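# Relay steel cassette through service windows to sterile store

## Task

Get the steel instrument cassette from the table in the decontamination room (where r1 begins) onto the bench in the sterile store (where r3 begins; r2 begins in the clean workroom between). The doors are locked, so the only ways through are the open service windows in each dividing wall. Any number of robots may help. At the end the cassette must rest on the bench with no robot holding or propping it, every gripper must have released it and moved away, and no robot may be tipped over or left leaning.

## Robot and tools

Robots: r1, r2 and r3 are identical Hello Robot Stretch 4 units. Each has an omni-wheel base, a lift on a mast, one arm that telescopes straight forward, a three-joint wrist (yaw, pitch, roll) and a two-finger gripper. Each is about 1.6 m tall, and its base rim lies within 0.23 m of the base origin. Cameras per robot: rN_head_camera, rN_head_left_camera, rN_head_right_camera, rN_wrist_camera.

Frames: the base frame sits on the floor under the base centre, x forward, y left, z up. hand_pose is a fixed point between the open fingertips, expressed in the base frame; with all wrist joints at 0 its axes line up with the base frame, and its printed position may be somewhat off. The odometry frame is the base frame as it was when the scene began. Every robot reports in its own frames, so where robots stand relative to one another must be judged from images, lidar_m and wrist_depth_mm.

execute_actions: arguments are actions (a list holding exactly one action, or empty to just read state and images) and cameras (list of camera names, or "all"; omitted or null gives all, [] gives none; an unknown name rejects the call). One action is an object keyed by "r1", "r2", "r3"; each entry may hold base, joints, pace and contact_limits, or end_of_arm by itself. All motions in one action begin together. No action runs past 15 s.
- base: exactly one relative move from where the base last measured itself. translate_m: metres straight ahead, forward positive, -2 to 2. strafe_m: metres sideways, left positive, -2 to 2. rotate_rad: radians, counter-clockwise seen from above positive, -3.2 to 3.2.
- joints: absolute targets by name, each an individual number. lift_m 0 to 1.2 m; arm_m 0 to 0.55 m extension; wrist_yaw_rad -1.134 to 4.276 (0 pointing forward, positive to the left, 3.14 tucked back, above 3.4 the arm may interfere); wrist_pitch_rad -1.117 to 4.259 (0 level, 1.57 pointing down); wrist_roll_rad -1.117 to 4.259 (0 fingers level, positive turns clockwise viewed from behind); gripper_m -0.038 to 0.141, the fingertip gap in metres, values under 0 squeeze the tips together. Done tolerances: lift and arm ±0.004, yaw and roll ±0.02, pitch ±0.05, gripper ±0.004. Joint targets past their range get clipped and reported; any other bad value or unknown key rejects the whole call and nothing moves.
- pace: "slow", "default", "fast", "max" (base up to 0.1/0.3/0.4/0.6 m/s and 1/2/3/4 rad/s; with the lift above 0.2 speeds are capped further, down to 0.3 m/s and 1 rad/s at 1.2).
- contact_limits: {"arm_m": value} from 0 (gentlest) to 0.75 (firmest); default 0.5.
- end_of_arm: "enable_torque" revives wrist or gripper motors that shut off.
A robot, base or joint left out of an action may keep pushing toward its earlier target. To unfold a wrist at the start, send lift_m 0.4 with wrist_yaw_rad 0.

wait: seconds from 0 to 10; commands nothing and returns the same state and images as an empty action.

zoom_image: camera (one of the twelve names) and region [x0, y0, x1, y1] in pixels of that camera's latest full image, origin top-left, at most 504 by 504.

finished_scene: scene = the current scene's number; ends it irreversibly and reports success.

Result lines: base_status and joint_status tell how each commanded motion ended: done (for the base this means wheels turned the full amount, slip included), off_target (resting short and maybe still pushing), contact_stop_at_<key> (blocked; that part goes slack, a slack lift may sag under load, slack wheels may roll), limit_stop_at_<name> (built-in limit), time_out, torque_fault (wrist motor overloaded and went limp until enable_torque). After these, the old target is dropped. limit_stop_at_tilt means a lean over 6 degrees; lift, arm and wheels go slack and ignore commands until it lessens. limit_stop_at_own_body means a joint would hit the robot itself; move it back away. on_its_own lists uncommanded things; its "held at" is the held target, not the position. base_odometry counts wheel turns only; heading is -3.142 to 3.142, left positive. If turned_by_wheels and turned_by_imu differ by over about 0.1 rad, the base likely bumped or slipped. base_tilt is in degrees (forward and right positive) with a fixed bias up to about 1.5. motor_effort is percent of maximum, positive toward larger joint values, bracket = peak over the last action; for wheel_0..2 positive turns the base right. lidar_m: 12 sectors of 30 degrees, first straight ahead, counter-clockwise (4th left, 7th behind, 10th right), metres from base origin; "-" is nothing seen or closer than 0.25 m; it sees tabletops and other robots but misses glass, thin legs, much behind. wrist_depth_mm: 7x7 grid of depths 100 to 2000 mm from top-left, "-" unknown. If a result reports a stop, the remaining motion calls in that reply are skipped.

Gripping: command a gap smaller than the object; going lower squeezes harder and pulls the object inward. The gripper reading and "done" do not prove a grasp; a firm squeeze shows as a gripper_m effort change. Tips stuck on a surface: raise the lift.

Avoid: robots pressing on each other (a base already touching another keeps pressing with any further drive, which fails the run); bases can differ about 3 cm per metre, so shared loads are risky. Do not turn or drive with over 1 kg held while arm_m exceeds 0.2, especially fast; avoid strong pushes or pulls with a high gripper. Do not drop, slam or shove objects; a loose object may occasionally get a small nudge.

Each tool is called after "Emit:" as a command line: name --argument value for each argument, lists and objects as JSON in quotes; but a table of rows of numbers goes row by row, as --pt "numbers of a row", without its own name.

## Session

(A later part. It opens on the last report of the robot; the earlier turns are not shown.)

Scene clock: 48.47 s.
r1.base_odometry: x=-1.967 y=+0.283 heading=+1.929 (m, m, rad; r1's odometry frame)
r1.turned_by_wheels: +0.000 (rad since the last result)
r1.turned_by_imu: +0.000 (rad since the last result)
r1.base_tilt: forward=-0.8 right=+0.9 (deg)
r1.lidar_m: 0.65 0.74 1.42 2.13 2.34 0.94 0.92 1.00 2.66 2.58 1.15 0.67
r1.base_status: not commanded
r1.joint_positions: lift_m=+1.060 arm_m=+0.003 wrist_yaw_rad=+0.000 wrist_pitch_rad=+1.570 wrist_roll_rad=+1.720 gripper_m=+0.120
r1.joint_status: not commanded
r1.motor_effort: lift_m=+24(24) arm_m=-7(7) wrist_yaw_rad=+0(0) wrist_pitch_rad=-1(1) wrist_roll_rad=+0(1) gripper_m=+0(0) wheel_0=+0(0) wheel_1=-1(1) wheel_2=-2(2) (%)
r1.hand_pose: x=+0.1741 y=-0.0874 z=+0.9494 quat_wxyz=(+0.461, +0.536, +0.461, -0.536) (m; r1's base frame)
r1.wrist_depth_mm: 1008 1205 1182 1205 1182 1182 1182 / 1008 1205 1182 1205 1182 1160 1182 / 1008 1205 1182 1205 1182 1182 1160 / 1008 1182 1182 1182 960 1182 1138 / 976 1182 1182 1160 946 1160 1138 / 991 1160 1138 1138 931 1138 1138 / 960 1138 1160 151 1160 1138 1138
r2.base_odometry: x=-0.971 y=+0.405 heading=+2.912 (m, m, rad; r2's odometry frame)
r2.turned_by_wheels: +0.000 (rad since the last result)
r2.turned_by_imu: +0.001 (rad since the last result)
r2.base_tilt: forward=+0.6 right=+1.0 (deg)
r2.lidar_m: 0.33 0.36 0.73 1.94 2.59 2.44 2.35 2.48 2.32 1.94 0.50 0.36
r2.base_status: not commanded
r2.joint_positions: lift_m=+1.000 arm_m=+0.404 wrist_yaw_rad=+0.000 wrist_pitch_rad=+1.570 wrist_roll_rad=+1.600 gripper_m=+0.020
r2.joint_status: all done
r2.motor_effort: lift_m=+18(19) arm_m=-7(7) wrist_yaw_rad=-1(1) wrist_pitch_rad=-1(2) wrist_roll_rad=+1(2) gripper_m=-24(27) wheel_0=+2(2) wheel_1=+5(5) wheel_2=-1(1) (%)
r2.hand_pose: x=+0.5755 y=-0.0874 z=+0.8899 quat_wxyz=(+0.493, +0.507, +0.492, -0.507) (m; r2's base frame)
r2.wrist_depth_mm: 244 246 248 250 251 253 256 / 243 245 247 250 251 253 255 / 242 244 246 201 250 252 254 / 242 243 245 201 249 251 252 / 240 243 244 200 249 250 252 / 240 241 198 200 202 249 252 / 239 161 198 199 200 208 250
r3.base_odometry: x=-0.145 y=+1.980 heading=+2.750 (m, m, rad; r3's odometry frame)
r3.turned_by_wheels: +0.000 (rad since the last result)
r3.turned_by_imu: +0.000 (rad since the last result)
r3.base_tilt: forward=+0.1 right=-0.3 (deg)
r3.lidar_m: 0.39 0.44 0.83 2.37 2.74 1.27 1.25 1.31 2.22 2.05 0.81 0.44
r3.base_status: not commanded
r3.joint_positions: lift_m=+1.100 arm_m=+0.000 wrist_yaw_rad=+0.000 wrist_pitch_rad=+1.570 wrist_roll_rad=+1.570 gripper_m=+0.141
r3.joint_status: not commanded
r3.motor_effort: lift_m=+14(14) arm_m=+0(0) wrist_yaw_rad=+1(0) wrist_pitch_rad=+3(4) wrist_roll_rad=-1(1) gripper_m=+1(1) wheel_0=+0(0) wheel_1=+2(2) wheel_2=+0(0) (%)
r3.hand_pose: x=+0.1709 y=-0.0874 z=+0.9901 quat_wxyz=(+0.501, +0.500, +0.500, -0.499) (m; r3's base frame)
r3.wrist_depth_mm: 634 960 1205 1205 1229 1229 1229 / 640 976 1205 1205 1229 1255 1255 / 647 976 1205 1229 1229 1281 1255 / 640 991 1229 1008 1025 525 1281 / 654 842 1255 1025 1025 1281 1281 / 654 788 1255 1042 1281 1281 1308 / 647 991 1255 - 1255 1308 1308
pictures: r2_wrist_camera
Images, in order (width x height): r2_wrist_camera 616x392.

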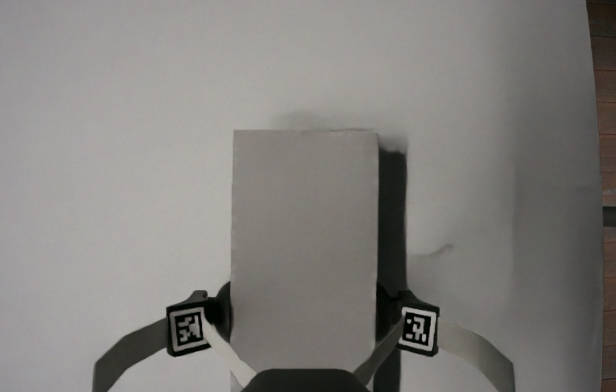

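Emit:
execute_actions --actions '[{"r2":{"base":{"translate_m":-0.9},"joints":{"lift_m":1.07,"arm_m":0.1},"pace":"fast"}}]' --cameras '[]'

Emit:
execute_actions --actions '[{"r2":{"base":{"rotate_rad":-3.0},"joints":{"wrist_roll_rad":1.67}},"r3":{"joints":{"lift_m":1.08}}}]' --cameras '["r2_head_camera","r3_head_camera"]'

Scene clock: 53.07 s.
r1.base_odometry: x=-1.967 y=+0.283 heading=+1.929 (m, m, rad; r1's odometry frame)
r1.turned_by_wheels: +0.000 (rad since the last result)
r1.turned_by_imu: +0.001 (rad since the last result)
r1.base_tilt: forward=-0.7 right=+0.9 (deg)
r1.lidar_m: 0.64 0.71 1.38 2.14 2.31 0.96 0.92 1.03 2.63 2.58 1.15 0.67
r1.base_status: not commanded
r1.joint_positions: lift_m=+1.060 arm_m=+0.003 wrist_yaw_rad=+0.000 wrist_pitch_rad=+1.570 wrist_roll_rad=+1.720 gripper_m=+0.120
r1.joint_status: not commanded
r1.motor_effort: lift_m=+24(24) arm_m=-6(6) wrist_yaw_rad=+2(1) wrist_pitch_rad=+0(0) wrist_roll_rad=+1(1) gripper_m=+2(2) wheel_0=+1(1) wheel_1=-1(1) wheel_2=-2(2) (%)
r1.hand_pose: x=+0.1741 y=-0.0874 z=+0.9494 quat_wxyz=(+0.461, +0.536, +0.461, -0.536) (m; r1's base frame)
r1.wrist_depth_mm: 1025 1205 1205 1205 1182 1182 1182 / 1025 1182 1205 1182 1182 1182 1182 / 1008 1182 1182 1182 1182 1160 1160 / 991 1205 1182 1160 960 1182 1138 / 991 1205 1160 1182 946 1160 1138 / 991 1182 1160 1160 946 1138 1160 / 960 1138 1160 151 1138 1160 1138
r2.base_odometry: x=-0.095 y=+0.200 heading=+2.911 (m, m, rad; r2's odometry frame)
r2.turned_by_wheels: +0.000 (rad since the last result)
r2.turned_by_imu: -0.004 (rad since the last result)
r2.base_tilt: forward=+0.6 right=+1.0 (deg)
r2.lidar_m: 0.25 1.43 1.96 2.48 2.02 1.50 1.31 1.34 2.10 2.24 2.01 0.27
r2.base_status: done
r2.joint_positions: lift_m=+1.070 arm_m=+0.101 wrist_yaw_rad=+0.000 wrist_pitch_rad=+1.570 wrist_roll_rad=+1.600 gripper_m=+0.020
r2.joint_status: all done
r2.motor_effort: lift_m=+24(25) arm_m=-7(7) wrist_yaw_rad=-1(2) wrist_pitch_rad=-3(1) wrist_roll_rad=+1(2) gripper_m=-26(26) wheel_0=-2(10) wheel_1=-5(8) wheel_2=+1(10) (%)
r2.hand_pose: x=+0.2723 y=-0.0874 z=+0.9594 quat_wxyz=(+0.493, +0.507, +0.492, -0.507) (m; r2's base frame)
r2.wrist_depth_mm: 1160 1138 1160 1182 1160 1205 1229 / 1160 1160 1138 1182 1205 1160 1160 / 1118 1160 1160 201 1205 1205 1205 / 1138 1138 1138 201 976 1182 1205 / 1118 1138 1138 200 960 960 1182 / 1138 1138 198 200 200 1160 1182 / 1138 162 198 198 199 668 1182
r3.base_odometry: x=-0.145 y=+1.980 heading=+2.750 (m, m, rad; r3's odometry frame)
r3.turned_by_wheels: +0.000 (rad since the last result)
r3.turned_by_imu: +0.001 (rad since the last result)
r3.base_tilt: forward=+0.1 right=-0.3 (deg)
r3.lidar_m: 0.43 0.43 0.84 2.39 2.73 1.27 1.21 1.31 2.16 2.07 0.81 0.42
r3.base_status: not commanded
r3.joint_positions: lift_m=+1.100 arm_m=+0.000 wrist_yaw_rad=+0.000 wrist_pitch_rad=+1.570 wrist_roll_rad=+1.570 gripper_m=+0.141
r3.joint_status: not commanded
r3.motor_effort: lift_m=+14(14) arm_m=+0(0) wrist_yaw_rad=+1(0) wrist_pitch_rad=+2(2) wrist_roll_rad=-1(2) gripper_m=+1(0) wheel_0=+0(0) wheel_1=+2(2) wheel_2=+0(0) (%)
r3.hand_pose: x=+0.1709 y=-0.0874 z=+0.9901 quat_wxyz=(+0.501, +0.500, +0.500, -0.499) (m; r3's base frame)
r3.wrist_depth_mm: 627 946 1205 1229 1205 1255 1281 / 647 976 1229 1229 1229 1255 1255 / 654 976 1229 1229 1229 1255 1255 / 634 991 1229 1025 1025 525 1255 / 654 842 1229 1042 1025 1281 1281 / 654 788 1255 1042 1255 1308 1308 / 654 991 1255 - 1281 1308 1308
pictures: none
No camera images: the call's "cameras" was empty. Leave "cameras" out to get every camera's image.

Scene clock: 56.50 s.
r1.base_odometry: x=-1.967 y=+0.283 heading=+1.929 (m, m, rad; r1's odometry frame)
r1.turned_by_wheels: +0.000 (rad since the last result)
r1.turned_by_imu: +0.001 (rad since the last result)
r1.base_tilt: forward=-0.8 right=+0.8 (deg)
r1.lidar_m: 0.65 0.74 1.40 2.13 2.29 0.94 0.90 1.04 2.64 2.58 1.11 0.69
r1.base_status: not commanded
r1.joint_positions: lift_m=+1.060 arm_m=+0.003 wrist_yaw_rad=+0.000 wrist_pitch_rad=+1.570 wrist_roll_rad=+1.720 gripper_m=+0.120
r1.joint_status: not commanded
r1.motor_effort: lift_m=+24(24) arm_m=-6(6) wrist_yaw_rad=+0(1) wrist_pitch_rad=-1(0) wrist_roll_rad=+1(1) gripper_m=+1(2) wheel_0=+1(1) wheel_1=+0(1) wheel_2=-2(2) (%)
r1.hand_pose: x=+0.1741 y=-0.0874 z=+0.9494 quat_wxyz=(+0.461, +0.536, +0.461, -0.536) (m; r1's base frame)
r1.wrist_depth_mm: 1008 1205 1182 1182 1229 1182 1160 / 1008 1205 1182 1205 1182 1182 1160 / 991 1205 1182 1182 1205 1182 1160 / 991 1205 1182 1182 976 1160 1160 / 991 1182 1160 1138 946 1138 1160 / 976 1182 1182 1160 946 1160 1160 / 960 1182 1160 151 1138 1138 1138
r2.base_odometry: x=-0.095 y=+0.200 heading=-0.088 (m, m, rad; r2's odometry frame)
r2.turned_by_wheels: -2.999 (rad since the last result)
r2.turned_by_imu: -3.040 (rad since the last result)
r2.base_tilt: forward=+0.6 right=+1.0 (deg)
r2.lidar_m: 0.25 1.41 2.28 2.20 1.78 1.25 1.23 1.55 2.31 2.50 1.84 0.25
r2.base_status: done
r2.joint_positions: lift_m=+1.070 arm_m=+0.101 wrist_yaw_rad=+0.000 wrist_pitch_rad=+1.570 wrist_roll_rad=+1.670 gripper_m=+0.020
r2.joint_status: all done
r2.motor_effort: lift_m=+24(24) arm_m=-7(7) wrist_yaw_rad=-1(1) wrist_pitch_rad=-1(2) wrist_roll_rad=+2(2) gripper_m=-25(26) wheel_0=+4(6) wheel_1=+4(10) wheel_2=+3(8) (%)
r2.hand_pose: x=+0.2724 y=-0.0874 z=+0.9594 quat_wxyz=(+0.475, +0.524, +0.474, -0.524) (m; r2's base frame)
r2.wrist_depth_mm: 1160 1138 1182 1182 1182 1182 1205 / 1138 1182 1160 1182 1182 1229 1205 / 1138 1138 1160 201 1160 1205 1182 / 1138 1138 1160 201 960 1205 1182 / 1138 1160 1160 200 960 1182 1205 / 1118 1160 198 199 201 1182 1160 / 1118 162 198 199 200 676 1160
r3.base_odometry: x=-0.145 y=+1.980 heading=+2.750 (m, m, rad; r3's odometry frame)
r3.turned_by_wheels: +0.000 (rad since the last result)
r3.turned_by_imu: +0.001 (rad since the last result)
r3.base_tilt: forward=+0.1 right=-0.3 (deg)
r3.lidar_m: 0.40 0.44 0.81 2.39 2.72 1.26 1.20 1.30 2.20 2.06 0.78 0.44
r3.base_status: not commanded
r3.joint_positions: lift_m=+1.080 arm_m=+0.000 wrist_yaw_rad=+0.000 wrist_pitch_rad=+1.570 wrist_roll_rad=+1.570 gripper_m=+0.141
r3.joint_status: all done
r3.motor_effort: lift_m=+13(12) arm_m=+0(0) wrist_yaw_rad=+1(0) wrist_pitch_rad=+3(5) wrist_roll_rad=+0(0) gripper_m=+0(0) wheel_0=+0(0) wheel_1=+2(2) wheel_2=+0(0) (%)
r3.hand_pose: x=+0.1709 y=-0.0874 z=+0.9701 quat_wxyz=(+0.501, +0.500, +0.500, -0.499) (m; r3's base frame)
r3.wrist_depth_mm: 634 946 1182 1205 1182 1205 1229 / 647 960 1205 1229 1205 1229 1229 / 654 976 1205 1205 1229 1229 1281 / 634 991 1205 991 1025 530 1255 / 654 854 1205 1008 1008 1255 1255 / 654 788 1229 1008 1255 1255 1281 / 647 991 1229 - 1281 1281 1281
pictures: r2_head_camera, r3_head_camera
Images, in order (width x height): r2_head_camera 420x560, r3_head_camera 420x560.

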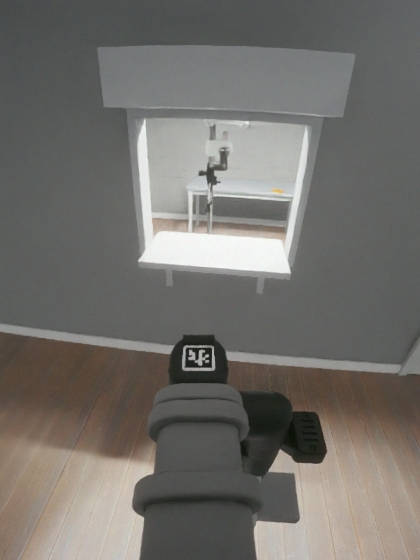

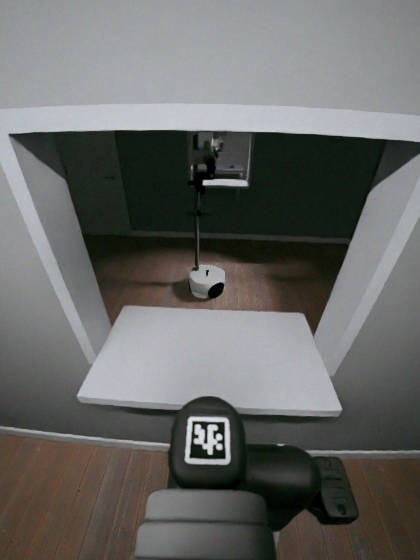

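Emit:
execute_actions --actions '[{"r2":{"base":{"translate_m":0.84},"joints":{"lift_m":1.11,"arm_m":0.45},"pace":"fast"},"r3":{"base":{"strafe_m":0.08}}}]' --cameras '["r2_wrist_camera","r3_head_camera"]'

Scene clock: 60.87 s.
r1.base_odometry: x=-1.967 y=+0.283 heading=+1.929 (m, m, rad; r1's odometry frame)
r1.turned_by_wheels: +0.000 (rad since the last result)
r1.turned_by_imu: +0.001 (rad since the last result)
r1.base_tilt: forward=-0.7 right=+0.7 (deg)
r1.lidar_m: 0.67 0.72 1.38 2.15 2.32 0.96 0.92 1.04 2.65 2.57 1.14 0.68
r1.base_status: not commanded
r1.joint_positions: lift_m=+1.060 arm_m=+0.003 wrist_yaw_rad=+0.000 wrist_pitch_rad=+1.570 wrist_roll_rad=+1.720 gripper_m=+0.120
r1.joint_status: not commanded
r1.motor_effort: lift_m=+24(24) arm_m=-7(6) wrist_yaw_rad=+1(0) wrist_pitch_rad=+0(0) wrist_roll_rad=+1(1) gripper_m=+2(1) wheel_0=+1(0) wheel_1=-1(1) wheel_2=-2(2) (%)
r1.hand_pose: x=+0.1741 y=-0.0874 z=+0.9494 quat_wxyz=(+0.461, +0.536, +0.461, -0.536) (m; r1's base frame)
r1.wrist_depth_mm: 1025 1205 1229 1205 1182 1160 1160 / 1008 1205 1205 1182 1205 1182 1182 / 1008 1182 1182 1160 1182 1182 1160 / 1008 1182 1160 1182 960 1160 1160 / 976 1160 1182 1182 960 1138 1138 / 976 1182 1182 1160 960 1160 1138 / 976 1160 1182 151 1160 1160 1118
r2.base_odometry: x=+0.742 y=+0.127 heading=-0.087 (m, m, rad; r2's odometry frame)
r2.turned_by_wheels: +0.000 (rad since the last result)
r2.turned_by_imu: +0.007 (rad since the last result)
r2.base_tilt: forward=+0.6 right=+1.0 (deg)
r2.lidar_m: 0.39 0.42 1.04 2.13 2.33 2.12 2.23 2.47 2.67 1.57 0.55 0.41
r2.base_status: done
r2.joint_positions: lift_m=+1.110 arm_m=+0.449 wrist_yaw_rad=+0.000 wrist_pitch_rad=+1.570 wrist_roll_rad=+1.670 gripper_m=+0.020
r2.joint_status: all done
r2.motor_effort: lift_m=+23(25) arm_m=+7(10) wrist_yaw_rad=-2(0) wrist_pitch_rad=-3(5) wrist_roll_rad=+1(2) gripper_m=-26(25) wheel_0=+2(7) wheel_1=+5(9) wheel_2=-2(10) (%)
r2.hand_pose: x=+0.6200 y=-0.0874 z=+0.9995 quat_wxyz=(+0.475, +0.524, +0.474, -0.524) (m; r2's base frame)
r2.wrist_depth_mm: 351 351 355 359 362 1205 1255 / 351 351 355 357 362 1229 1255 / 347 349 355 202 359 1229 1255 / 347 351 351 200 357 991 1025 / 345 347 351 200 355 1008 1025 / 343 349 198 199 199 1205 1205 / 343 161 198 199 200 263 1229
r3.base_odometry: x=-0.175 y=+1.906 heading=+2.750 (m, m, rad; r3's odometry frame)
r3.turned_by_wheels: +0.000 (rad since the last result)
r3.turned_by_imu: +0.001 (rad since the last result)
r3.base_tilt: forward=+0.1 right=-0.4 (deg)
r3.lidar_m: 0.41 0.43 0.82 2.51 2.65 1.30 1.22 1.31 2.26 2.08 0.59 0.43
r3.base_status: done
r3.joint_positions: lift_m=+1.080 arm_m=+0.000 wrist_yaw_rad=+0.000 wrist_pitch_rad=+1.570 wrist_roll_rad=+1.570 gripper_m=+0.141
r3.joint_status: not commanded
r3.motor_effort: lift_m=+13(13) arm_m=+0(0) wrist_yaw_rad=+1(1) wrist_pitch_rad=+3(5) wrist_roll_rad=-2(2) gripper_m=+1(1) wheel_0=+2(11) wheel_1=-2(10) wheel_2=+0(1) (%)
r3.hand_pose: x=+0.1709 y=-0.0874 z=+0.9701 quat_wxyz=(+0.501, +0.500, +0.500, -0.499) (m; r3's base frame)
r3.wrist_depth_mm: 640 946 1160 1182 1182 1229 1205 / 647 976 1182 1205 1229 1229 1255 / 654 1008 1205 1205 1229 1229 1229 / 640 991 1205 1008 1008 530 1229 / 654 854 1229 1008 1025 1281 1255 / 654 798 1229 1025 1255 1255 1281 / 640 991 1229 - 1255 1255 1281
pictures: r2_wrist_camera, r3_head_camera
Images, in order (width x height): r2_wrist_camera 616x392, r3_head_camera 420x560.

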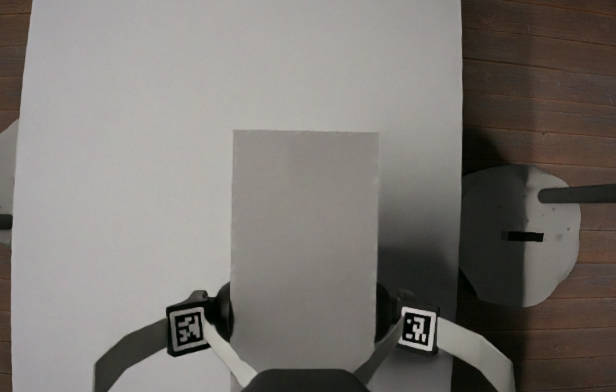

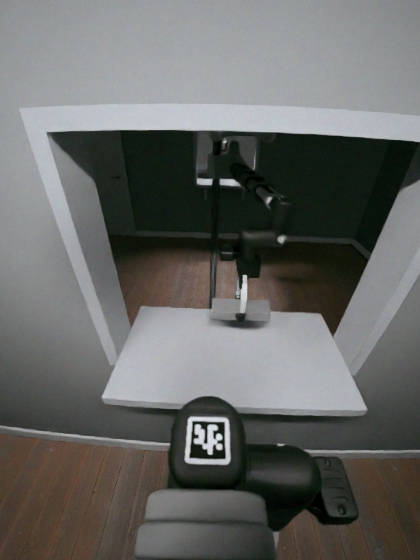

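Same sill height. Extend a bit more and set down.

Emit:
execute_actions --actions '[{"r2":{"joints":{"lift_m":1.001,"arm_m":0.53}}}]' --cameras '[]'

Emit:
execute_actions --actions '[{"r2":{"joints":{"gripper_m":0.115}},"r3":{"base":{"translate_m":0.07},"joints":{"lift_m":1.07}}}]' --cameras '[]'

Emit:
execute_actions --actions '[{"r2":{"joints":{"lift_m":1.06},"pace":"fast"}}]' --cameras '["r2_wrist_camera"]'

Emit:
execute_actions --actions '[{"r2":{"base":{"translate_m":-0.3},"joints":{"arm_m":0.02},"pace":"fast"},"r3":{"joints":{"arm_m":0.39}}}]' --cameras '["r3_wrist_camera","r2_head_camera"]'

Scene clock: 63.03 s.
r1.base_odometry: x=-1.967 y=+0.283 heading=+1.929 (m, m, rad; r1's odometry frame)
r1.turned_by_wheels: +0.000 (rad since the last result)
r1.turned_by_imu: +0.000 (rad since the last result)
r1.base_tilt: forward=-0.7 right=+0.9 (deg)
r1.lidar_m: 0.65 0.70 1.39 2.14 2.30 0.96 0.91 1.01 2.62 2.58 1.17 0.68
r1.base_status: not commanded
r1.joint_positions: lift_m=+1.060 arm_m=+0.003 wrist_yaw_rad=+0.000 wrist_pitch_rad=+1.570 wrist_roll_rad=+1.720 gripper_m=+0.120
r1.joint_status: not commanded
r1.motor_effort: lift_m=+24(24) arm_m=-7(6) wrist_yaw_rad=+0(0) wrist_pitch_rad=+0(1) wrist_roll_rad=+0(1) gripper_m=+0(0) wheel_0=+0(1) wheel_1=+0(0) wheel_2=-2(2) (%)
r1.hand_pose: x=+0.1741 y=-0.0874 z=+0.9494 quat_wxyz=(+0.461, +0.536, +0.461, -0.536) (m; r1's base frame)
r1.wrist_depth_mm: 1025 1205 1182 1182 1182 1182 1182 / 1025 1205 1205 1205 1182 1182 1182 / 1025 1205 1182 1160 1182 1182 1182 / 991 1182 1160 1182 960 1160 1160 / 991 1182 1182 1160 931 1160 1138 / 976 1160 1182 1160 946 1138 1138 / 976 1160 1160 151 1138 1138 1138
r2.base_odometry: x=+0.742 y=+0.127 heading=-0.087 (m, m, rad; r2's odometry frame)
r2.turned_by_wheels: +0.000 (rad since the last result)
r2.turned_by_imu: +0.001 (rad since the last result)
r2.base_tilt: forward=+0.6 right=+1.0 (deg)
r2.lidar_m: 0.39 0.44 1.05 2.11 2.33 2.14 2.23 2.47 2.65 1.52 0.54 0.41
r2.base_status: not commanded
r2.joint_positions: lift_m=+1.001 arm_m=+0.529 wrist_yaw_rad=+0.000 wrist_pitch_rad=+1.570 wrist_roll_rad=+1.670 gripper_m=+0.020
r2.joint_status: all done
r2.motor_effort: lift_m=+18(22) arm_m=+7(4) wrist_yaw_rad=-1(2) wrist_pitch_rad=-2(1) wrist_roll_rad=+1(1) gripper_m=-25(24) wheel_0=+2(2) wheel_1=+5(5) wheel_2=-1(2) (%)
r2.hand_pose: x=+0.6999 y=-0.0874 z=+0.8909 quat_wxyz=(+0.475, +0.524, +0.474, -0.524) (m; r2's base frame)
r2.wrist_depth_mm: 245 246 249 251 251 255 256 / 244 245 247 250 252 253 254 / 243 245 247 201 251 253 254 / 242 244 245 200 250 254 253 / 241 243 245 200 248 250 252 / 240 242 198 199 200 250 250 / 239 161 198 198 200 208 251
r3.base_odometry: x=-0.175 y=+1.906 heading=+2.750 (m, m, rad; r3's odometry frame)
r3.turned_by_wheels: +0.000 (rad since the last result)
r3.turned_by_imu: +0.000 (rad since the last result)
r3.base_tilt: forward=+0.1 right=-0.3 (deg)
r3.lidar_m: 0.40 0.45 0.82 2.51 2.65 1.27 1.22 1.31 2.28 2.08 0.59 0.42
r3.base_status: not commanded
r3.joint_positions: lift_m=+1.080 arm_m=+0.000 wrist_yaw_rad=+0.000 wrist_pitch_rad=+1.570 wrist_roll_rad=+1.570 gripper_m=+0.141
r3.joint_status: not commanded
r3.motor_effort: lift_m=+13(13) arm_m=+0(0) wrist_yaw_rad=+1(1) wrist_pitch_rad=+4(1) wrist_roll_rad=+0(0) gripper_m=+1(2) wheel_0=+2(2) wheel_1=-2(2) wheel_2=+0(1) (%)
r3.hand_pose: x=+0.1709 y=-0.0874 z=+0.9701 quat_wxyz=(+0.501, +0.500, +0.500, -0.499) (m; r3's base frame)
r3.wrist_depth_mm: 640 946 1182 1205 1205 1205 1229 / 647 976 1205 1182 1205 1229 1229 / 654 991 1182 1205 1205 1229 1255 / 634 976 1229 991 1008 530 1255 / 654 854 1229 1008 1025 1255 1255 / 654 798 1229 1008 1255 1281 1281 / 654 991 1255 - 1255 1255 1308
pictures: none
No camera images: the call's "cameras" was empty. Leave "cameras" out to get every camera's image.

Scene clock: 64.83 s.
r1.base_odometry: x=-1.967 y=+0.283 heading=+1.929 (m, m, rad; r1's odometry frame)
r1.turned_by_wheels: +0.000 (rad since the last result)
r1.turned_by_imu: +0.000 (rad since the last result)
r1.base_tilt: forward=-0.7 right=+1.0 (deg)
r1.lidar_m: 0.65 0.72 1.38 2.14 2.31 0.93 0.91 1.03 2.63 2.59 1.14 0.69
r1.base_status: not commanded
r1.joint_positions: lift_m=+1.060 arm_m=+0.003 wrist_yaw_rad=+0.000 wrist_pitch_rad=+1.570 wrist_roll_rad=+1.720 gripper_m=+0.120
r1.joint_status: not commanded
r1.motor_effort: lift_m=+24(24) arm_m=-6(6) wrist_yaw_rad=+3(0) wrist_pitch_rad=+0(0) wrist_roll_rad=+1(2) gripper_m=-1(3) wheel_0=+1(1) wheel_1=-1(0) wheel_2=-2(2) (%)
r1.hand_pose: x=+0.1741 y=-0.0874 z=+0.9494 quat_wxyz=(+0.461, +0.536, +0.461, -0.536) (m; r1's base frame)
r1.wrist_depth_mm: 1008 1229 1205 1182 1182 1182 1160 / 1025 1182 1205 1182 1160 1160 1182 / 1008 1205 1182 1182 1182 1182 1160 / 991 1182 1182 1182 960 1182 1160 / 976 1182 1182 1160 946 1138 1138 / 976 1182 1182 1138 960 1160 1138 / 960 1160 1160 151 1160 1138 1138
r2.base_odometry: x=+0.742 y=+0.127 heading=-0.087 (m, m, rad; r2's odometry frame)
r2.turned_by_wheels: +0.000 (rad since the last result)
r2.turned_by_imu: +0.001 (rad since the last result)
r2.base_tilt: forward=+0.6 right=+1.0 (deg)
r2.lidar_m: 0.38 0.46 1.02 2.11 2.32 2.15 2.22 2.47 2.65 1.55 0.56 0.44
r2.base_status: not commanded
r2.joint_positions: lift_m=+1.001 arm_m=+0.529 wrist_yaw_rad=+0.000 wrist_pitch_rad=+1.570 wrist_roll_rad=+1.670 gripper_m=+0.115
r2.joint_status: all done
r2.motor_effort: lift_m=+18(18) arm_m=+7(7) wrist_yaw_rad=-1(1) wrist_pitch_rad=-2(0) wrist_roll_rad=+1(1) gripper_m=+0(24) wheel_0=+2(2) wheel_1=+5(5) wheel_2=-2(2) (%)
r2.hand_pose: x=+0.6999 y=-0.0874 z=+0.8909 quat_wxyz=(+0.475, +0.524, +0.474, -0.524) (m; r2's base frame)
r2.wrist_depth_mm: 246 248 249 251 254 255 256 / 244 246 249 250 252 254 257 / 243 246 247 218 252 255 254 / 243 244 245 216 251 253 253 / 244 243 244 216 250 251 252 / 241 242 215 215 216 250 251 / 240 241 243 149 249 249 251
r3.base_odometry: x=-0.240 y=+1.933 heading=+2.751 (m, m, rad; r3's odometry frame)
r3.turned_by_wheels: +0.000 (rad since the last result)
r3.turned_by_imu: +0.000 (rad since the last result)
r3.base_tilt: forward=+0.2 right=-0.4 (deg)
r3.lidar_m: 0.32 0.38 0.73 2.13 2.64 1.38 1.31 1.38 2.29 1.81 0.50 0.37
r3.base_status: done
r3.joint_positions: lift_m=+1.070 arm_m=+0.000 wrist_yaw_rad=+0.000 wrist_pitch_rad=+1.570 wrist_roll_rad=+1.570 gripper_m=+0.141
r3.joint_status: all done
r3.motor_effort: lift_m=+13(13) arm_m=+0(0) wrist_yaw_rad=+0(0) wrist_pitch_rad=+2(3) wrist_roll_rad=+0(1) gripper_m=+2(1) wheel_0=+0(9) wheel_1=+1(4) wheel_2=+1(9) (%)
r3.hand_pose: x=+0.1709 y=-0.0874 z=+0.9601 quat_wxyz=(+0.501, +0.500, +0.500, -0.499) (m; r3's base frame)
r3.wrist_depth_mm: 309 798 1182 1160 1205 1205 1205 / 312 809 1182 1205 1182 1229 1229 / 314 820 1182 1205 1205 1229 1229 / 315 831 1205 991 991 530 1255 / 320 707 1205 1008 991 1229 1255 / 322 661 1205 1008 1255 1255 1255 / 324 820 1205 - 1205 1281 1255
pictures: none
No camera images: the call's "cameras" was empty. Leave "cameras" out to get every camera's image.

Scene clock: 65.80 s.
r1.base_odometry: x=-1.967 y=+0.283 heading=+1.929 (m, m, rad; r1's odometry frame)
r1.turned_by_wheels: +0.000 (rad since the last result)
r1.turned_by_imu: +0.000 (rad since the last result)
r1.base_tilt: forward=-0.5 right=+0.8 (deg)
r1.lidar_m: 0.65 0.71 1.39 2.13 2.31 0.95 0.91 1.03 2.65 2.59 1.15 0.68
r1.base_status: not commanded
r1.joint_positions: lift_m=+1.060 arm_m=+0.003 wrist_yaw_rad=+0.000 wrist_pitch_rad=+1.570 wrist_roll_rad=+1.720 gripper_m=+0.120
r1.joint_status: not commanded
r1.motor_effort: lift_m=+24(24) arm_m=-6(6) wrist_yaw_rad=+2(1) wrist_pitch_rad=+0(0) wrist_roll_rad=+0(1) gripper_m=-3(1) wheel_0=+1(1) wheel_1=-1(1) wheel_2=-2(2) (%)
r1.hand_pose: x=+0.1741 y=-0.0874 z=+0.9494 quat_wxyz=(+0.461, +0.536, +0.461, -0.536) (m; r1's base frame)
r1.wrist_depth_mm: 1008 1205 1205 1205 1182 1205 1160 / 1008 1205 1205 1182 1182 1182 1160 / 1008 1205 1205 1182 1182 1182 1138 / 991 1182 1182 1182 946 1138 1160 / 991 1182 1182 1182 946 1160 1160 / 991 1182 1160 1182 946 1138 1118 / 976 1160 1160 151 1160 1138 1138
r2.base_odometry: x=+0.742 y=+0.127 heading=-0.087 (m, m, rad; r2's odometry frame)
r2.turned_by_wheels: +0.000 (rad since the last result)
r2.turned_by_imu: +0.000 (rad since the last result)
r2.base_tilt: forward=+0.6 right=+1.0 (deg)
r2.lidar_m: 0.39 0.45 1.04 2.12 2.32 2.14 2.23 2.48 2.66 1.57 0.52 0.40
r2.base_status: not commanded
r2.joint_positions: lift_m=+1.060 arm_m=+0.529 wrist_yaw_rad=+0.000 wrist_pitch_rad=+1.570 wrist_roll_rad=+1.670 gripper_m=+0.115
r2.joint_status: all done
r2.motor_effort: lift_m=+23(24) arm_m=+6(7) wrist_yaw_rad=-1(1) wrist_pitch_rad=-2(2) wrist_roll_rad=+1(1) gripper_m=-1(0) wheel_0=+2(2) wheel_1=+5(5) wheel_2=-2(2) (%)
r2.hand_pose: x=+0.6999 y=-0.0874 z=+0.9495 quat_wxyz=(+0.475, +0.524, +0.474, -0.524) (m; r2's base frame)
r2.wrist_depth_mm: 1118 304 307 310 312 315 317 / 1138 306 309 310 312 314 314 / 931 303 306 306 307 314 314 / 917 303 301 274 309 310 314 / 842 303 304 273 307 309 314 / 300 297 271 272 304 309 312 / 297 298 301 150 304 307 312
r3.base_odometry: x=-0.240 y=+1.933 heading=+2.751 (m, m, rad; r3's odometry frame)
r3.turned_by_wheels: +0.000 (rad since the last result)
r3.turned_by_imu: +0.000 (rad since the last result)
r3.base_tilt: forward=+0.2 right=-0.4 (deg)
r3.lidar_m: 0.34 0.36 0.76 2.17 2.65 1.38 1.30 1.35 2.26 1.81 0.50 0.37
r3.base_status: not commanded
r3.joint_positions: lift_m=+1.070 arm_m=+0.000 wrist_yaw_rad=+0.000 wrist_pitch_rad=+1.570 wrist_roll_rad=+1.570 gripper_m=+0.141
r3.joint_status: not commanded
r3.motor_effort: lift_m=+13(13) arm_m=+0(0) wrist_yaw_rad=+0(1) wrist_pitch_rad=+2(2) wrist_roll_rad=-1(0) gripper_m=+2(1) wheel_0=+0(0) wheel_1=+1(1) wheel_2=+1(1) (%)
r3.hand_pose: x=+0.1709 y=-0.0874 z=+0.9601 quat_wxyz=(+0.501, +0.500, +0.500, -0.499) (m; r3's base frame)
r3.wrist_depth_mm: 309 798 1160 1182 1182 1205 1229 / 312 809 1182 1182 1205 1205 1255 / 314 820 1182 1182 1205 1205 1229 / 315 820 1182 991 991 530 1255 / 319 707 1205 1008 1008 1229 1255 / 320 661 1229 991 1229 1255 1255 / 324 820 1229 - 1255 1281 1281
pictures: r2_wrist_camera
Images, in order (width x height): r2_wrist_camera 616x392.

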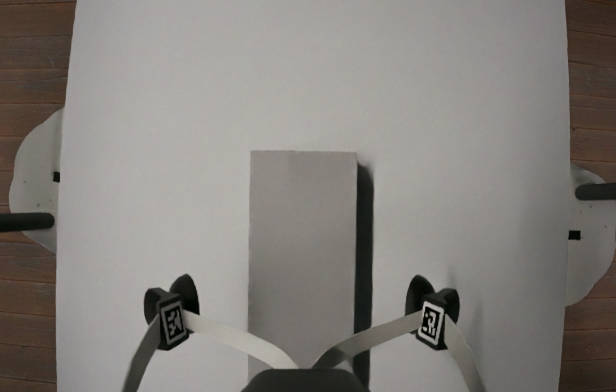

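Scene clock: 68.13 s.
r1.base_odometry: x=-1.967 y=+0.283 heading=+1.929 (m, m, rad; r1's odometry frame)
r1.turned_by_wheels: +0.000 (rad since the last result)
r1.turned_by_imu: +0.001 (rad since the last result)
r1.base_tilt: forward=-0.7 right=+1.0 (deg)
r1.lidar_m: 0.67 0.72 1.39 2.13 2.30 0.93 0.94 1.00 2.63 2.58 1.18 0.68
r1.base_status: not commanded
r1.joint_positions: lift_m=+1.060 arm_m=+0.003 wrist_yaw_rad=+0.000 wrist_pitch_rad=+1.570 wrist_roll_rad=+1.720 gripper_m=+0.120
r1.joint_status: not commanded
r1.motor_effort: lift_m=+24(24) arm_m=-6(6) wrist_yaw_rad=+3(1) wrist_pitch_rad=+0(0) wrist_roll_rad=+1(1) gripper_m=-1(6) wheel_0=+0(0) wheel_1=-1(1) wheel_2=-2(2) (%)
r1.hand_pose: x=+0.1741 y=-0.0874 z=+0.9494 quat_wxyz=(+0.461, +0.536, +0.461, -0.536) (m; r1's base frame)
r1.wrist_depth_mm: 1008 1205 1205 1182 1182 1182 1182 / 1025 1205 1205 1182 1182 1160 1182 / 1008 1205 1182 1182 1160 1160 1160 / 991 1182 1205 1182 960 1160 1160 / 976 1182 1182 1160 946 1160 1138 / 976 1182 1160 1160 946 1138 1138 / 976 1182 1138 151 1160 1138 1138
r2.base_odometry: x=+0.443 y=+0.153 heading=-0.088 (m, m, rad; r2's odometry frame)
r2.turned_by_wheels: +0.000 (rad since the last result)
r2.turned_by_imu: -0.001 (rad since the last result)
r2.base_tilt: forward=+0.6 right=+1.0 (deg)
r2.lidar_m: 0.70 0.77 1.56 2.16 2.34 1.80 1.80 2.12 2.59 2.30 1.16 0.73
r2.base_status: done
r2.joint_positions: lift_m=+1.060 arm_m=+0.021 wrist_yaw_rad=+0.000 wrist_pitch_rad=+1.570 wrist_roll_rad=+1.670 gripper_m=+0.115
r2.joint_status: all done
r2.motor_effort: lift_m=+23(22) arm_m=-7(10) wrist_yaw_rad=+0(2) wrist_pitch_rad=-1(4) wrist_roll_rad=+1(1) gripper_m=+1(1) wheel_0=-1(6) wheel_1=-4(10) wheel_2=-1(12) (%)
r2.hand_pose: x=+0.1923 y=-0.0874 z=+0.9495 quat_wxyz=(+0.475, +0.524, +0.474, -0.524) (m; r2's base frame)
r2.wrist_depth_mm: 1060 1160 1160 1182 1182 1182 1182 / 1060 1160 1205 1182 1160 1182 1182 / 1060 1138 1160 1160 1160 1160 1182 / 1078 1138 1160 1160 946 1182 1160 / 1042 1160 1160 946 946 1182 1182 / 1042 1118 1138 1118 946 1160 1182 / 1042 1098 1118 150 1160 1182 1205
r3.base_odometry: x=-0.240 y=+1.933 heading=+2.751 (m, m, rad; r3's odometry frame)
r3.turned_by_wheels: +0.000 (rad since the last result)
r3.turned_by_imu: +0.000 (rad since the last result)
r3.base_tilt: forward=+0.1 right=-0.3 (deg)
r3.lidar_m: 0.34 0.36 0.74 2.16 2.64 1.32 1.31 1.39 2.28 1.79 0.51 0.35
r3.base_status: not commanded
r3.joint_positions: lift_m=+1.070 arm_m=+0.389 wrist_yaw_rad=+0.000 wrist_pitch_rad=+1.570 wrist_roll_rad=+1.570 gripper_m=+0.141
r3.joint_status: all done
r3.motor_effort: lift_m=+13(13) arm_m=+8(7) wrist_yaw_rad=+0(0) wrist_pitch_rad=+2(1) wrist_roll_rad=+0(0) gripper_m=+1(1) wheel_0=+0(0) wheel_1=+1(1) wheel_2=+1(1) (%)
r3.hand_pose: x=+0.5598 y=-0.0874 z=+0.9601 quat_wxyz=(+0.501, +0.500, +0.500, -0.499) (m; r3's base frame)
r3.wrist_depth_mm: 307 310 312 315 320 324 1205 / 309 314 315 317 322 325 1229 / 310 314 315 290 325 325 1229 / 314 317 319 291 325 329 1025 / 317 319 320 294 329 332 1255 / 319 320 294 294 332 336 1255 / 322 324 327 - 334 338 1281
pictures: r2_head_camera, r3_wrist_camera
Images, in order (width x height): r2_head_camera 420x560, r3_wrist_camera 616x392.

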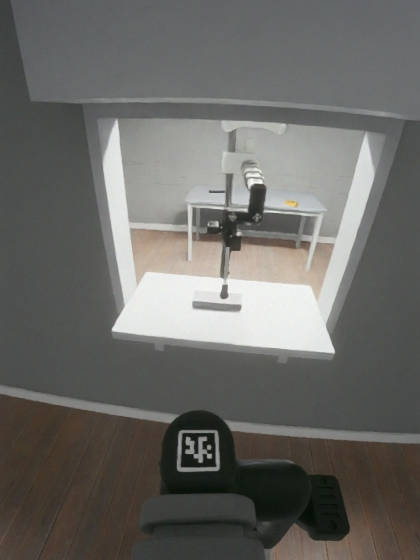

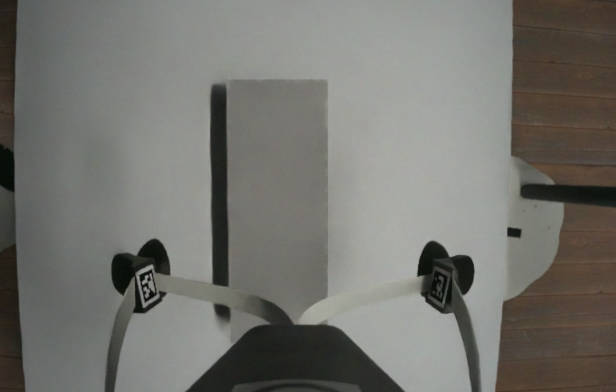

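Emit:
execute_actions --actions '[{"r3":{"base":{"strafe_m":-0.03},"joints":{"arm_m":0.403,"lift_m":1.003,"gripper_m":0.125}}}]' --cameras '["r3_wrist_camera","r2_head_camera"]'

Emit:
zoom_image --camera "r2_head_camera" --region '[160, 240, 280, 330]'

Scene clock: 69.80 s.
r1.base_odometry: x=-1.967 y=+0.283 heading=+1.929 (m, m, rad; r1's odometry frame)
r1.turned_by_wheels: +0.000 (rad since the last result)
r1.turned_by_imu: +0.000 (rad since the last result)
r1.base_tilt: forward=-0.6 right=+0.8 (deg)
r1.lidar_m: 0.66 0.74 1.39 2.12 2.31 0.94 0.90 1.04 2.63 2.57 1.15 0.69
r1.base_status: not commanded
r1.joint_positions: lift_m=+1.060 arm_m=+0.003 wrist_yaw_rad=+0.000 wrist_pitch_rad=+1.570 wrist_roll_rad=+1.720 gripper_m=+0.120
r1.joint_status: not commanded
r1.motor_effort: lift_m=+24(24) arm_m=-7(6) wrist_yaw_rad=+0(0) wrist_pitch_rad=-1(1) wrist_roll_rad=+0(1) gripper_m=+1(2) wheel_0=+1(1) wheel_1=+0(1) wheel_2=-2(2) (%)
r1.hand_pose: x=+0.1741 y=-0.0874 z=+0.9494 quat_wxyz=(+0.461, +0.536, +0.461, -0.536) (m; r1's base frame)
r1.wrist_depth_mm: 1025 1205 1229 1182 1205 1182 1160 / 1025 1205 1205 1182 1182 1182 1182 / 1008 1205 1182 1182 1182 1160 1160 / 991 1205 1160 1182 960 1160 1160 / 991 1182 1160 1160 960 1138 1138 / 960 1160 1160 1160 931 1138 1138 / 976 1182 1160 151 1138 1138 1138
r2.base_odometry: x=+0.443 y=+0.153 heading=-0.088 (m, m, rad; r2's odometry frame)
r2.turned_by_wheels: +0.000 (rad since the last result)
r2.turned_by_imu: +0.001 (rad since the last result)
r2.base_tilt: forward=+0.6 right=+1.0 (deg)
r2.lidar_m: 0.69 0.78 1.53 2.14 2.38 1.80 1.79 2.11 2.63 2.31 1.17 0.71
r2.base_status: not commanded
r2.joint_positions: lift_m=+1.060 arm_m=+0.021 wrist_yaw_rad=+0.000 wrist_pitch_rad=+1.570 wrist_roll_rad=+1.670 gripper_m=+0.115
r2.joint_status: not commanded
r2.motor_effort: lift_m=+22(22) arm_m=-7(8) wrist_yaw_rad=+0(0) wrist_pitch_rad=-3(3) wrist_roll_rad=+1(1) gripper_m=-1(1) wheel_0=-1(1) wheel_1=-4(4) wheel_2=-1(1) (%)
r2.hand_pose: x=+0.1923 y=-0.0874 z=+0.9495 quat_wxyz=(+0.475, +0.524, +0.474, -0.524) (m; r2's base frame)
r2.wrist_depth_mm: 1025 1138 1138 1160 1160 1182 1205 / 1042 1160 1160 1160 1182 1160 1182 / 1042 1160 1160 1182 1182 1160 1182 / 1042 1118 1160 1160 960 1138 1205 / 1078 1160 1138 946 931 1138 1182 / 1042 1118 1138 1138 931 1160 1160 / 1060 1118 1138 149 1138 1138 1182
r3.base_odometry: x=-0.228 y=+1.961 heading=+2.751 (m, m, rad; r3's odometry frame)
r3.turned_by_wheels: +0.000 (rad since the last result)
r3.turned_by_imu: +0.000 (rad since the last result)
r3.base_tilt: forward=+0.2 right=-0.4 (deg)
r3.lidar_m: 0.33 0.35 0.70 2.15 2.69 1.36 1.31 1.38 2.23 1.80 0.46 0.36
r3.base_status: done
r3.joint_positions: lift_m=+1.003 arm_m=+0.402 wrist_yaw_rad=+0.000 wrist_pitch_rad=+1.570 wrist_roll_rad=+1.570 gripper_m=+0.125
r3.joint_status: all done
r3.motor_effort: lift_m=+13(13) arm_m=+8(10) wrist_yaw_rad=+0(1) wrist_pitch_rad=+2(3) wrist_roll_rad=-1(2) gripper_m=+1(0) wheel_0=-1(7) wheel_1=+2(7) wheel_2=+0(0) (%)
r3.hand_pose: x=+0.5728 y=-0.0874 z=+0.8931 quat_wxyz=(+0.501, +0.500, +0.500, -0.499) (m; r3's base frame)
r3.wrist_depth_mm: 243 244 249 250 253 256 257 / 244 247 249 251 255 257 258 / 246 249 250 222 256 258 263 / 248 251 253 224 258 260 264 / 251 252 253 225 259 263 265 / 252 253 227 225 260 266 268 / 255 256 258 - 265 267 271
pictures: r2_head_camera, r3_wrist_camera
Images, in order (width x height): r2_head_camera 420x560, r3_wrist_camera 616x392.

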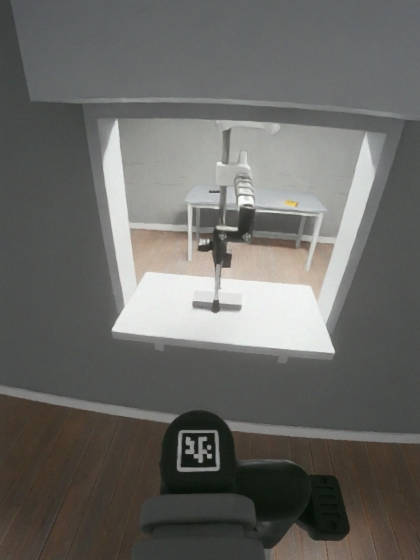

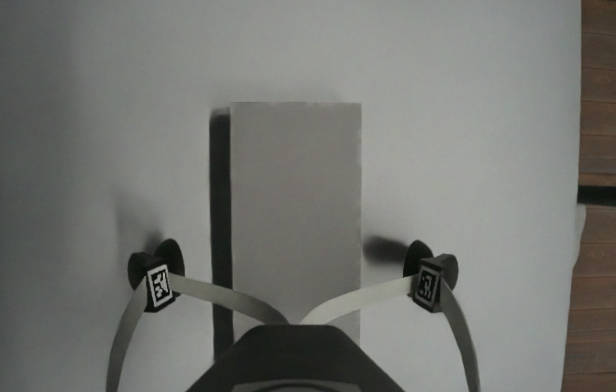

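Region (160, 240, 280, 330) of r2_head_camera's 420x560 image, scaled by 4.200, with more detail than that image has; it fills the top 378 rows of this view, and the rest is white.

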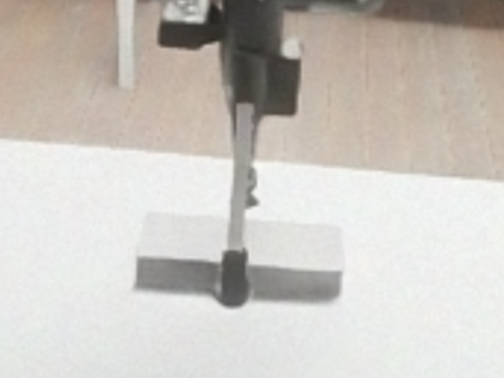

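Emit:
execute_actions --actions '[{"r3":{"joints":{"lift_m":0.998,"gripper_m":0.02}}}]' --cameras '["r3_wrist_camera"]'

Scene clock: 72.13 s.
r1.base_odometry: x=-1.967 y=+0.283 heading=+1.929 (m, m, rad; r1's odometry frame)
r1.turned_by_wheels: +0.000 (rad since the last result)
r1.turned_by_imu: +0.001 (rad since the last result)
r1.base_tilt: forward=-0.6 right=+0.9 (deg)
r1.lidar_m: 0.66 0.73 1.41 2.14 2.31 0.94 0.93 1.00 2.62 2.58 1.15 0.67
r1.base_status: not commanded
r1.joint_positions: lift_m=+1.060 arm_m=+0.003 wrist_yaw_rad=+0.000 wrist_pitch_rad=+1.570 wrist_roll_rad=+1.720 gripper_m=+0.120
r1.joint_status: not commanded
r1.motor_effort: lift_m=+24(24) arm_m=-6(6) wrist_yaw_rad=+0(0) wrist_pitch_rad=-1(0) wrist_roll_rad=-1(0) gripper_m=-1(3) wheel_0=+1(0) wheel_1=+0(1) wheel_2=-2(2) (%)
r1.hand_pose: x=+0.1741 y=-0.0874 z=+0.9494 quat_wxyz=(+0.461, +0.536, +0.461, -0.536) (m; r1's base frame)
r1.wrist_depth_mm: 1025 1205 1205 1182 1205 1160 1182 / 1025 1205 1205 1205 1160 1182 1160 / 1008 1205 1205 1205 1182 1160 1160 / 991 1182 1182 1182 960 1160 1160 / 991 1182 1182 1160 946 1138 1160 / 976 1182 1182 1160 946 1138 1138 / 960 1160 1160 151 1138 1138 1118
r2.base_odometry: x=+0.443 y=+0.153 heading=-0.088 (m, m, rad; r2's odometry frame)
r2.turned_by_wheels: +0.000 (rad since the last result)
r2.turned_by_imu: +0.001 (rad since the last result)
r2.base_tilt: forward=+0.6 right=+1.0 (deg)
r2.lidar_m: 0.71 0.77 1.53 2.16 2.39 1.80 1.80 2.12 2.58 2.30 1.16 0.72
r2.base_status: not commanded
r2.joint_positions: lift_m=+1.060 arm_m=+0.021 wrist_yaw_rad=+0.000 wrist_pitch_rad=+1.570 wrist_roll_rad=+1.670 gripper_m=+0.115
r2.joint_status: not commanded
r2.motor_effort: lift_m=+22(22) arm_m=-7(7) wrist_yaw_rad=+0(1) wrist_pitch_rad=-4(2) wrist_roll_rad=+1(1) gripper_m=-1(1) wheel_0=-1(1) wheel_1=-4(4) wheel_2=-1(1) (%)
r2.hand_pose: x=+0.1923 y=-0.0874 z=+0.9495 quat_wxyz=(+0.475, +0.524, +0.474, -0.524) (m; r2's base frame)
r2.wrist_depth_mm: 1025 1160 1160 1182 1138 1182 1205 / 1042 1160 1160 1182 1160 1182 1205 / 1060 1160 1138 1160 1182 1182 1160 / 1042 1138 1160 1138 960 1138 1160 / 1060 1138 1118 946 946 1182 1160 / 1078 1098 1138 1160 931 1138 1205 / 1060 1118 1118 149 1138 1138 1182
r3.base_odometry: x=-0.228 y=+1.961 heading=+2.751 (m, m, rad; r3's odometry frame)
r3.turned_by_wheels: +0.000 (rad since the last result)
r3.turned_by_imu: +0.000 (rad since the last result)
r3.base_tilt: forward=+0.1 right=-0.3 (deg)
r3.lidar_m: 0.34 0.34 0.72 2.11 2.65 1.33 1.31 1.38 2.22 1.85 0.49 0.36
r3.base_status: not commanded
r3.joint_positions: lift_m=+0.998 arm_m=+0.402 wrist_yaw_rad=+0.000 wrist_pitch_rad=+1.570 wrist_roll_rad=+1.570 gripper_m=+0.021
r3.joint_status: all done
r3.motor_effort: lift_m=+14(13) arm_m=+8(8) wrist_yaw_rad=+1(0) wrist_pitch_rad=+2(3) wrist_roll_rad=-2(3) gripper_m=-23(23) wheel_0=-1(1) wheel_1=+2(2) wheel_2=+0(0) (%)
r3.hand_pose: x=+0.5726 y=-0.0874 z=+0.8881 quat_wxyz=(+0.500, +0.500, +0.500, -0.500) (m; r3's base frame)
r3.wrist_depth_mm: 236 239 242 245 247 249 252 / 238 241 244 245 248 252 253 / 240 242 244 202 251 253 257 / 242 245 245 203 253 255 257 / 244 247 204 204 254 257 259 / 247 173 204 206 191 259 262 / 248 250 252 - 259 260 265
pictures: r3_wrist_camera
Images, in order (width x height): r3_wrist_camera 616x392.

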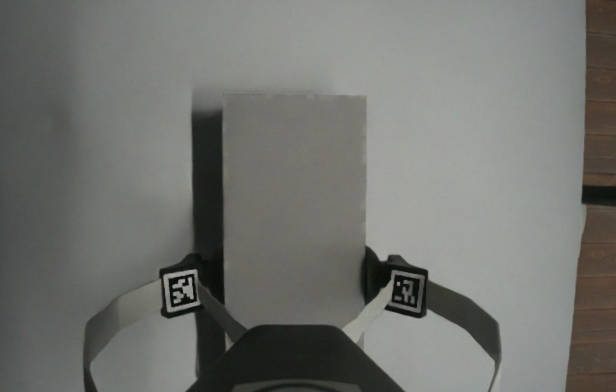

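Emit:
execute_actions --actions '[{"r3":{"base":{"translate_m":-0.87},"joints":{"lift_m":1.02,"arm_m":0.2},"pace":"fast"}}]' --cameras '[]'

Emit:
execute_actions --actions '[{"r3":{"base":{"rotate_rad":2.95},"joints":{"lift_m":0.99,"arm_m":0.45,"wrist_roll_rad":1.35}}}]' --cameras '["r3_wrist_camera","r3_head_camera"]'

Scene clock: 76.47 s.
r1.base_odometry: x=-1.967 y=+0.283 heading=+1.929 (m, m, rad; r1's odometry frame)
r1.turned_by_wheels: +0.000 (rad since the last result)
r1.turned_by_imu: +0.001 (rad since the last result)
r1.base_tilt: forward=-0.6 right=+0.9 (deg)
r1.lidar_m: 0.67 0.71 1.39 2.13 2.30 0.95 0.93 1.02 2.65 2.59 1.17 0.65
r1.base_status: not commanded
r1.joint_positions: lift_m=+1.060 arm_m=+0.003 wrist_yaw_rad=+0.000 wrist_pitch_rad=+1.570 wrist_roll_rad=+1.720 gripper_m=+0.120
r1.joint_status: not commanded
r1.motor_effort: lift_m=+24(24) arm_m=-6(6) wrist_yaw_rad=+0(1) wrist_pitch_rad=-1(0) wrist_roll_rad=+0(1) gripper_m=+1(4) wheel_0=+0(1) wheel_1=+0(1) wheel_2=-2(2) (%)
r1.hand_pose: x=+0.1741 y=-0.0874 z=+0.9494 quat_wxyz=(+0.461, +0.536, +0.461, -0.536) (m; r1's base frame)
r1.wrist_depth_mm: 1025 1205 1205 1205 1182 1182 1205 / 1008 1182 1205 1160 1182 1182 1182 / 1008 1182 1160 1160 1182 1160 1160 / 991 1182 1182 1182 960 1182 1160 / 976 1182 1182 1160 946 1138 1138 / 976 1160 1160 1182 946 1160 1160 / 976 1182 1160 151 1138 1160 1160
r2.base_odometry: x=+0.443 y=+0.153 heading=-0.088 (m, m, rad; r2's odometry frame)
r2.turned_by_wheels: +0.000 (rad since the last result)
r2.turned_by_imu: +0.002 (rad since the last result)
r2.base_tilt: forward=+0.6 right=+1.0 (deg)
r2.lidar_m: 0.69 0.80 1.54 2.13 2.34 1.81 1.83 2.13 2.63 2.30 1.15 0.70
r2.base_status: not commanded
r2.joint_positions: lift_m=+1.060 arm_m=+0.021 wrist_yaw_rad=+0.000 wrist_pitch_rad=+1.570 wrist_roll_rad=+1.670 gripper_m=+0.115
r2.joint_status: not commanded
r2.motor_effort: lift_m=+22(22) arm_m=-7(7) wrist_yaw_rad=+0(0) wrist_pitch_rad=-3(3) wrist_roll_rad=+1(1) gripper_m=+0(0) wheel_0=-1(1) wheel_1=-3(4) wheel_2=-1(1) (%)
r2.hand_pose: x=+0.1923 y=-0.0874 z=+0.9495 quat_wxyz=(+0.475, +0.524, +0.474, -0.524) (m; r2's base frame)
r2.wrist_depth_mm: 1025 1160 1138 1138 1160 1138 1205 / 1060 1138 1138 1182 1182 1182 1205 / 1060 1118 1160 1138 1160 1182 1182 / 1078 1138 1160 1160 946 1160 1160 / 1078 1138 1138 960 946 1160 1182 / 1078 1138 1160 1138 917 1160 1182 / 1060 1118 1138 150 1138 1160 1182
r3.base_odometry: x=+0.576 y=+1.629 heading=+2.751 (m, m, rad; r3's odometry frame)
r3.turned_by_wheels: +0.000 (rad since the last result)
r3.turned_by_imu: +0.002 (rad since the last result)
r3.base_tilt: forward=+0.1 right=-0.3 (deg)
r3.lidar_m: 0.31 1.27 1.93 2.57 0.62 0.47 0.44 0.50 0.64 2.14 1.92 0.33
r3.base_status: done
r3.joint_positions: lift_m=+1.020 arm_m=+0.201 wrist_yaw_rad=+0.000 wrist_pitch_rad=+1.570 wrist_roll_rad=+1.570 gripper_m=+0.021
r3.joint_status: all done
r3.motor_effort: lift_m=+24(24) arm_m=-8(10) wrist_yaw_rad=+1(2) wrist_pitch_rad=+1(5) wrist_roll_rad=-1(2) gripper_m=-23(23) wheel_0=-2(7) wheel_1=+0(5) wheel_2=+0(10) (%)
r3.hand_pose: x=+0.3725 y=-0.0874 z=+0.9093 quat_wxyz=(+0.500, +0.500, +0.500, -0.500) (m; r3's base frame)
r3.wrist_depth_mm: 1098 1098 1118 1118 1138 1138 1160 / 1098 1118 1118 1138 1160 1160 1182 / 1098 1138 1138 201 1160 1182 1182 / 1118 1138 1138 204 931 960 1205 / 1138 1138 204 205 946 976 1205 / 1138 174 204 206 190 1182 1205 / 1160 1138 1182 - 1182 1205 1229
pictures: none
No camera images: the call's "cameras" was empty. Leave "cameras" out to get every camera's image.

Scene clock: 79.67 s.
r1.base_odometry: x=-1.967 y=+0.283 heading=+1.929 (m, m, rad; r1's odometry frame)
r1.turned_by_wheels: +0.000 (rad since the last result)
r1.turned_by_imu: +0.001 (rad since the last result)
r1.base_tilt: forward=-0.7 right=+0.9 (deg)
r1.lidar_m: 0.67 0.70 1.36 2.13 2.32 0.94 0.93 1.03 2.66 2.59 1.16 0.68
r1.base_status: not commanded
r1.joint_positions: lift_m=+1.060 arm_m=+0.003 wrist_yaw_rad=+0.000 wrist_pitch_rad=+1.570 wrist_roll_rad=+1.720 gripper_m=+0.120
r1.joint_status: not commanded
r1.motor_effort: lift_m=+24(24) arm_m=-6(6) wrist_yaw_rad=+0(0) wrist_pitch_rad=+0(1) wrist_roll_rad=+1(1) gripper_m=+1(5) wheel_0=+0(1) wheel_1=-1(1) wheel_2=-2(2) (%)
r1.hand_pose: x=+0.1741 y=-0.0874 z=+0.9494 quat_wxyz=(+0.461, +0.536, +0.461, -0.536) (m; r1's base frame)
r1.wrist_depth_mm: 1025 1205 1205 1205 1182 1182 1182 / 1025 1205 1205 1182 1182 1182 1182 / 1008 1205 1182 1182 1182 1138 1160 / 991 1182 1182 1182 960 1182 1160 / 991 1205 1160 1160 946 1138 1160 / 976 1160 1182 1182 946 1138 1160 / 976 1160 1160 151 1160 1138 1118
r2.base_odometry: x=+0.443 y=+0.153 heading=-0.088 (m, m, rad; r2's odometry frame)
r2.turned_by_wheels: +0.000 (rad since the last result)
r2.turned_by_imu: +0.001 (rad since the last result)
r2.base_tilt: forward=+0.6 right=+1.0 (deg)
r2.lidar_m: 0.70 0.75 1.54 2.15 2.35 1.80 1.82 2.12 2.63 2.33 1.17 0.69
r2.base_status: not commanded
r2.joint_positions: lift_m=+1.060 arm_m=+0.021 wrist_yaw_rad=+0.000 wrist_pitch_rad=+1.570 wrist_roll_rad=+1.670 gripper_m=+0.115
r2.joint_status: not commanded
r2.motor_effort: lift_m=+22(22) arm_m=-7(7) wrist_yaw_rad=-1(0) wrist_pitch_rad=-2(4) wrist_roll_rad=+1(1) gripper_m=-1(0) wheel_0=-1(1) wheel_1=-4(4) wheel_2=-1(1) (%)
r2.hand_pose: x=+0.1923 y=-0.0874 z=+0.9495 quat_wxyz=(+0.475, +0.524, +0.474, -0.524) (m; r2's base frame)
r2.wrist_depth_mm: 1025 1138 1160 1160 1182 1182 1182 / 1042 1160 1160 1160 1182 1205 1205 / 1042 1138 1160 1160 1182 1182 1182 / 1078 1138 1138 1182 960 1205 1205 / 1060 1138 1138 946 946 1160 1160 / 1060 1098 1138 1138 931 1160 1182 / 1042 1118 1138 149 1160 1160 1160
r3.base_odometry: x=+0.576 y=+1.629 heading=-0.583 (m, m, rad; r3's odometry frame)
r3.turned_by_wheels: +2.950 (rad since the last result)
r3.turned_by_imu: +2.915 (rad since the last result)
r3.base_tilt: forward=+0.2 right=-0.4 (deg)
r3.lidar_m: 0.42 0.44 0.56 2.13 2.16 1.51 1.18 1.22 1.69 2.57 0.78 0.49
r3.base_status: done
r3.joint_positions: lift_m=+0.990 arm_m=+0.449 wrist_yaw_rad=+0.000 wrist_pitch_rad=+1.570 wrist_roll_rad=+1.350 gripper_m=+0.021
r3.joint_status: all done
r3.motor_effort: lift_m=+15(21) arm_m=+7(8) wrist_yaw_rad=+0(2) wrist_pitch_rad=+3(5) wrist_roll_rad=-2(5) gripper_m=-23(23) wheel_0=+0(6) wheel_1=-1(5) wheel_2=-1(8) (%)
r3.hand_pose: x=+0.6201 y=-0.0874 z=+0.8800 quat_wxyz=(+0.552, +0.442, +0.552, -0.442) (m; r3's base frame)
r3.wrist_depth_mm: 327 329 334 336 340 1118 1118 / 329 334 336 338 343 1138 1138 / 330 336 338 201 347 1138 1138 / 332 338 340 203 347 1160 1138 / 338 342 204 204 351 931 946 / 340 174 204 206 190 931 946 / 343 345 347 - 357 1182 1182
pictures: r3_head_camera, r3_wrist_camera
Images, in order (width x height): r3_head_camera 420x560, r3_wrist_camera 616x392.

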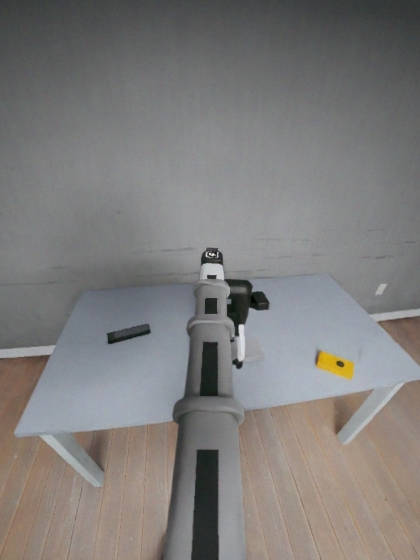

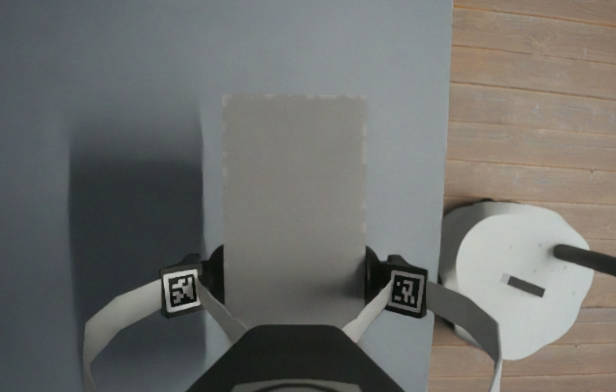

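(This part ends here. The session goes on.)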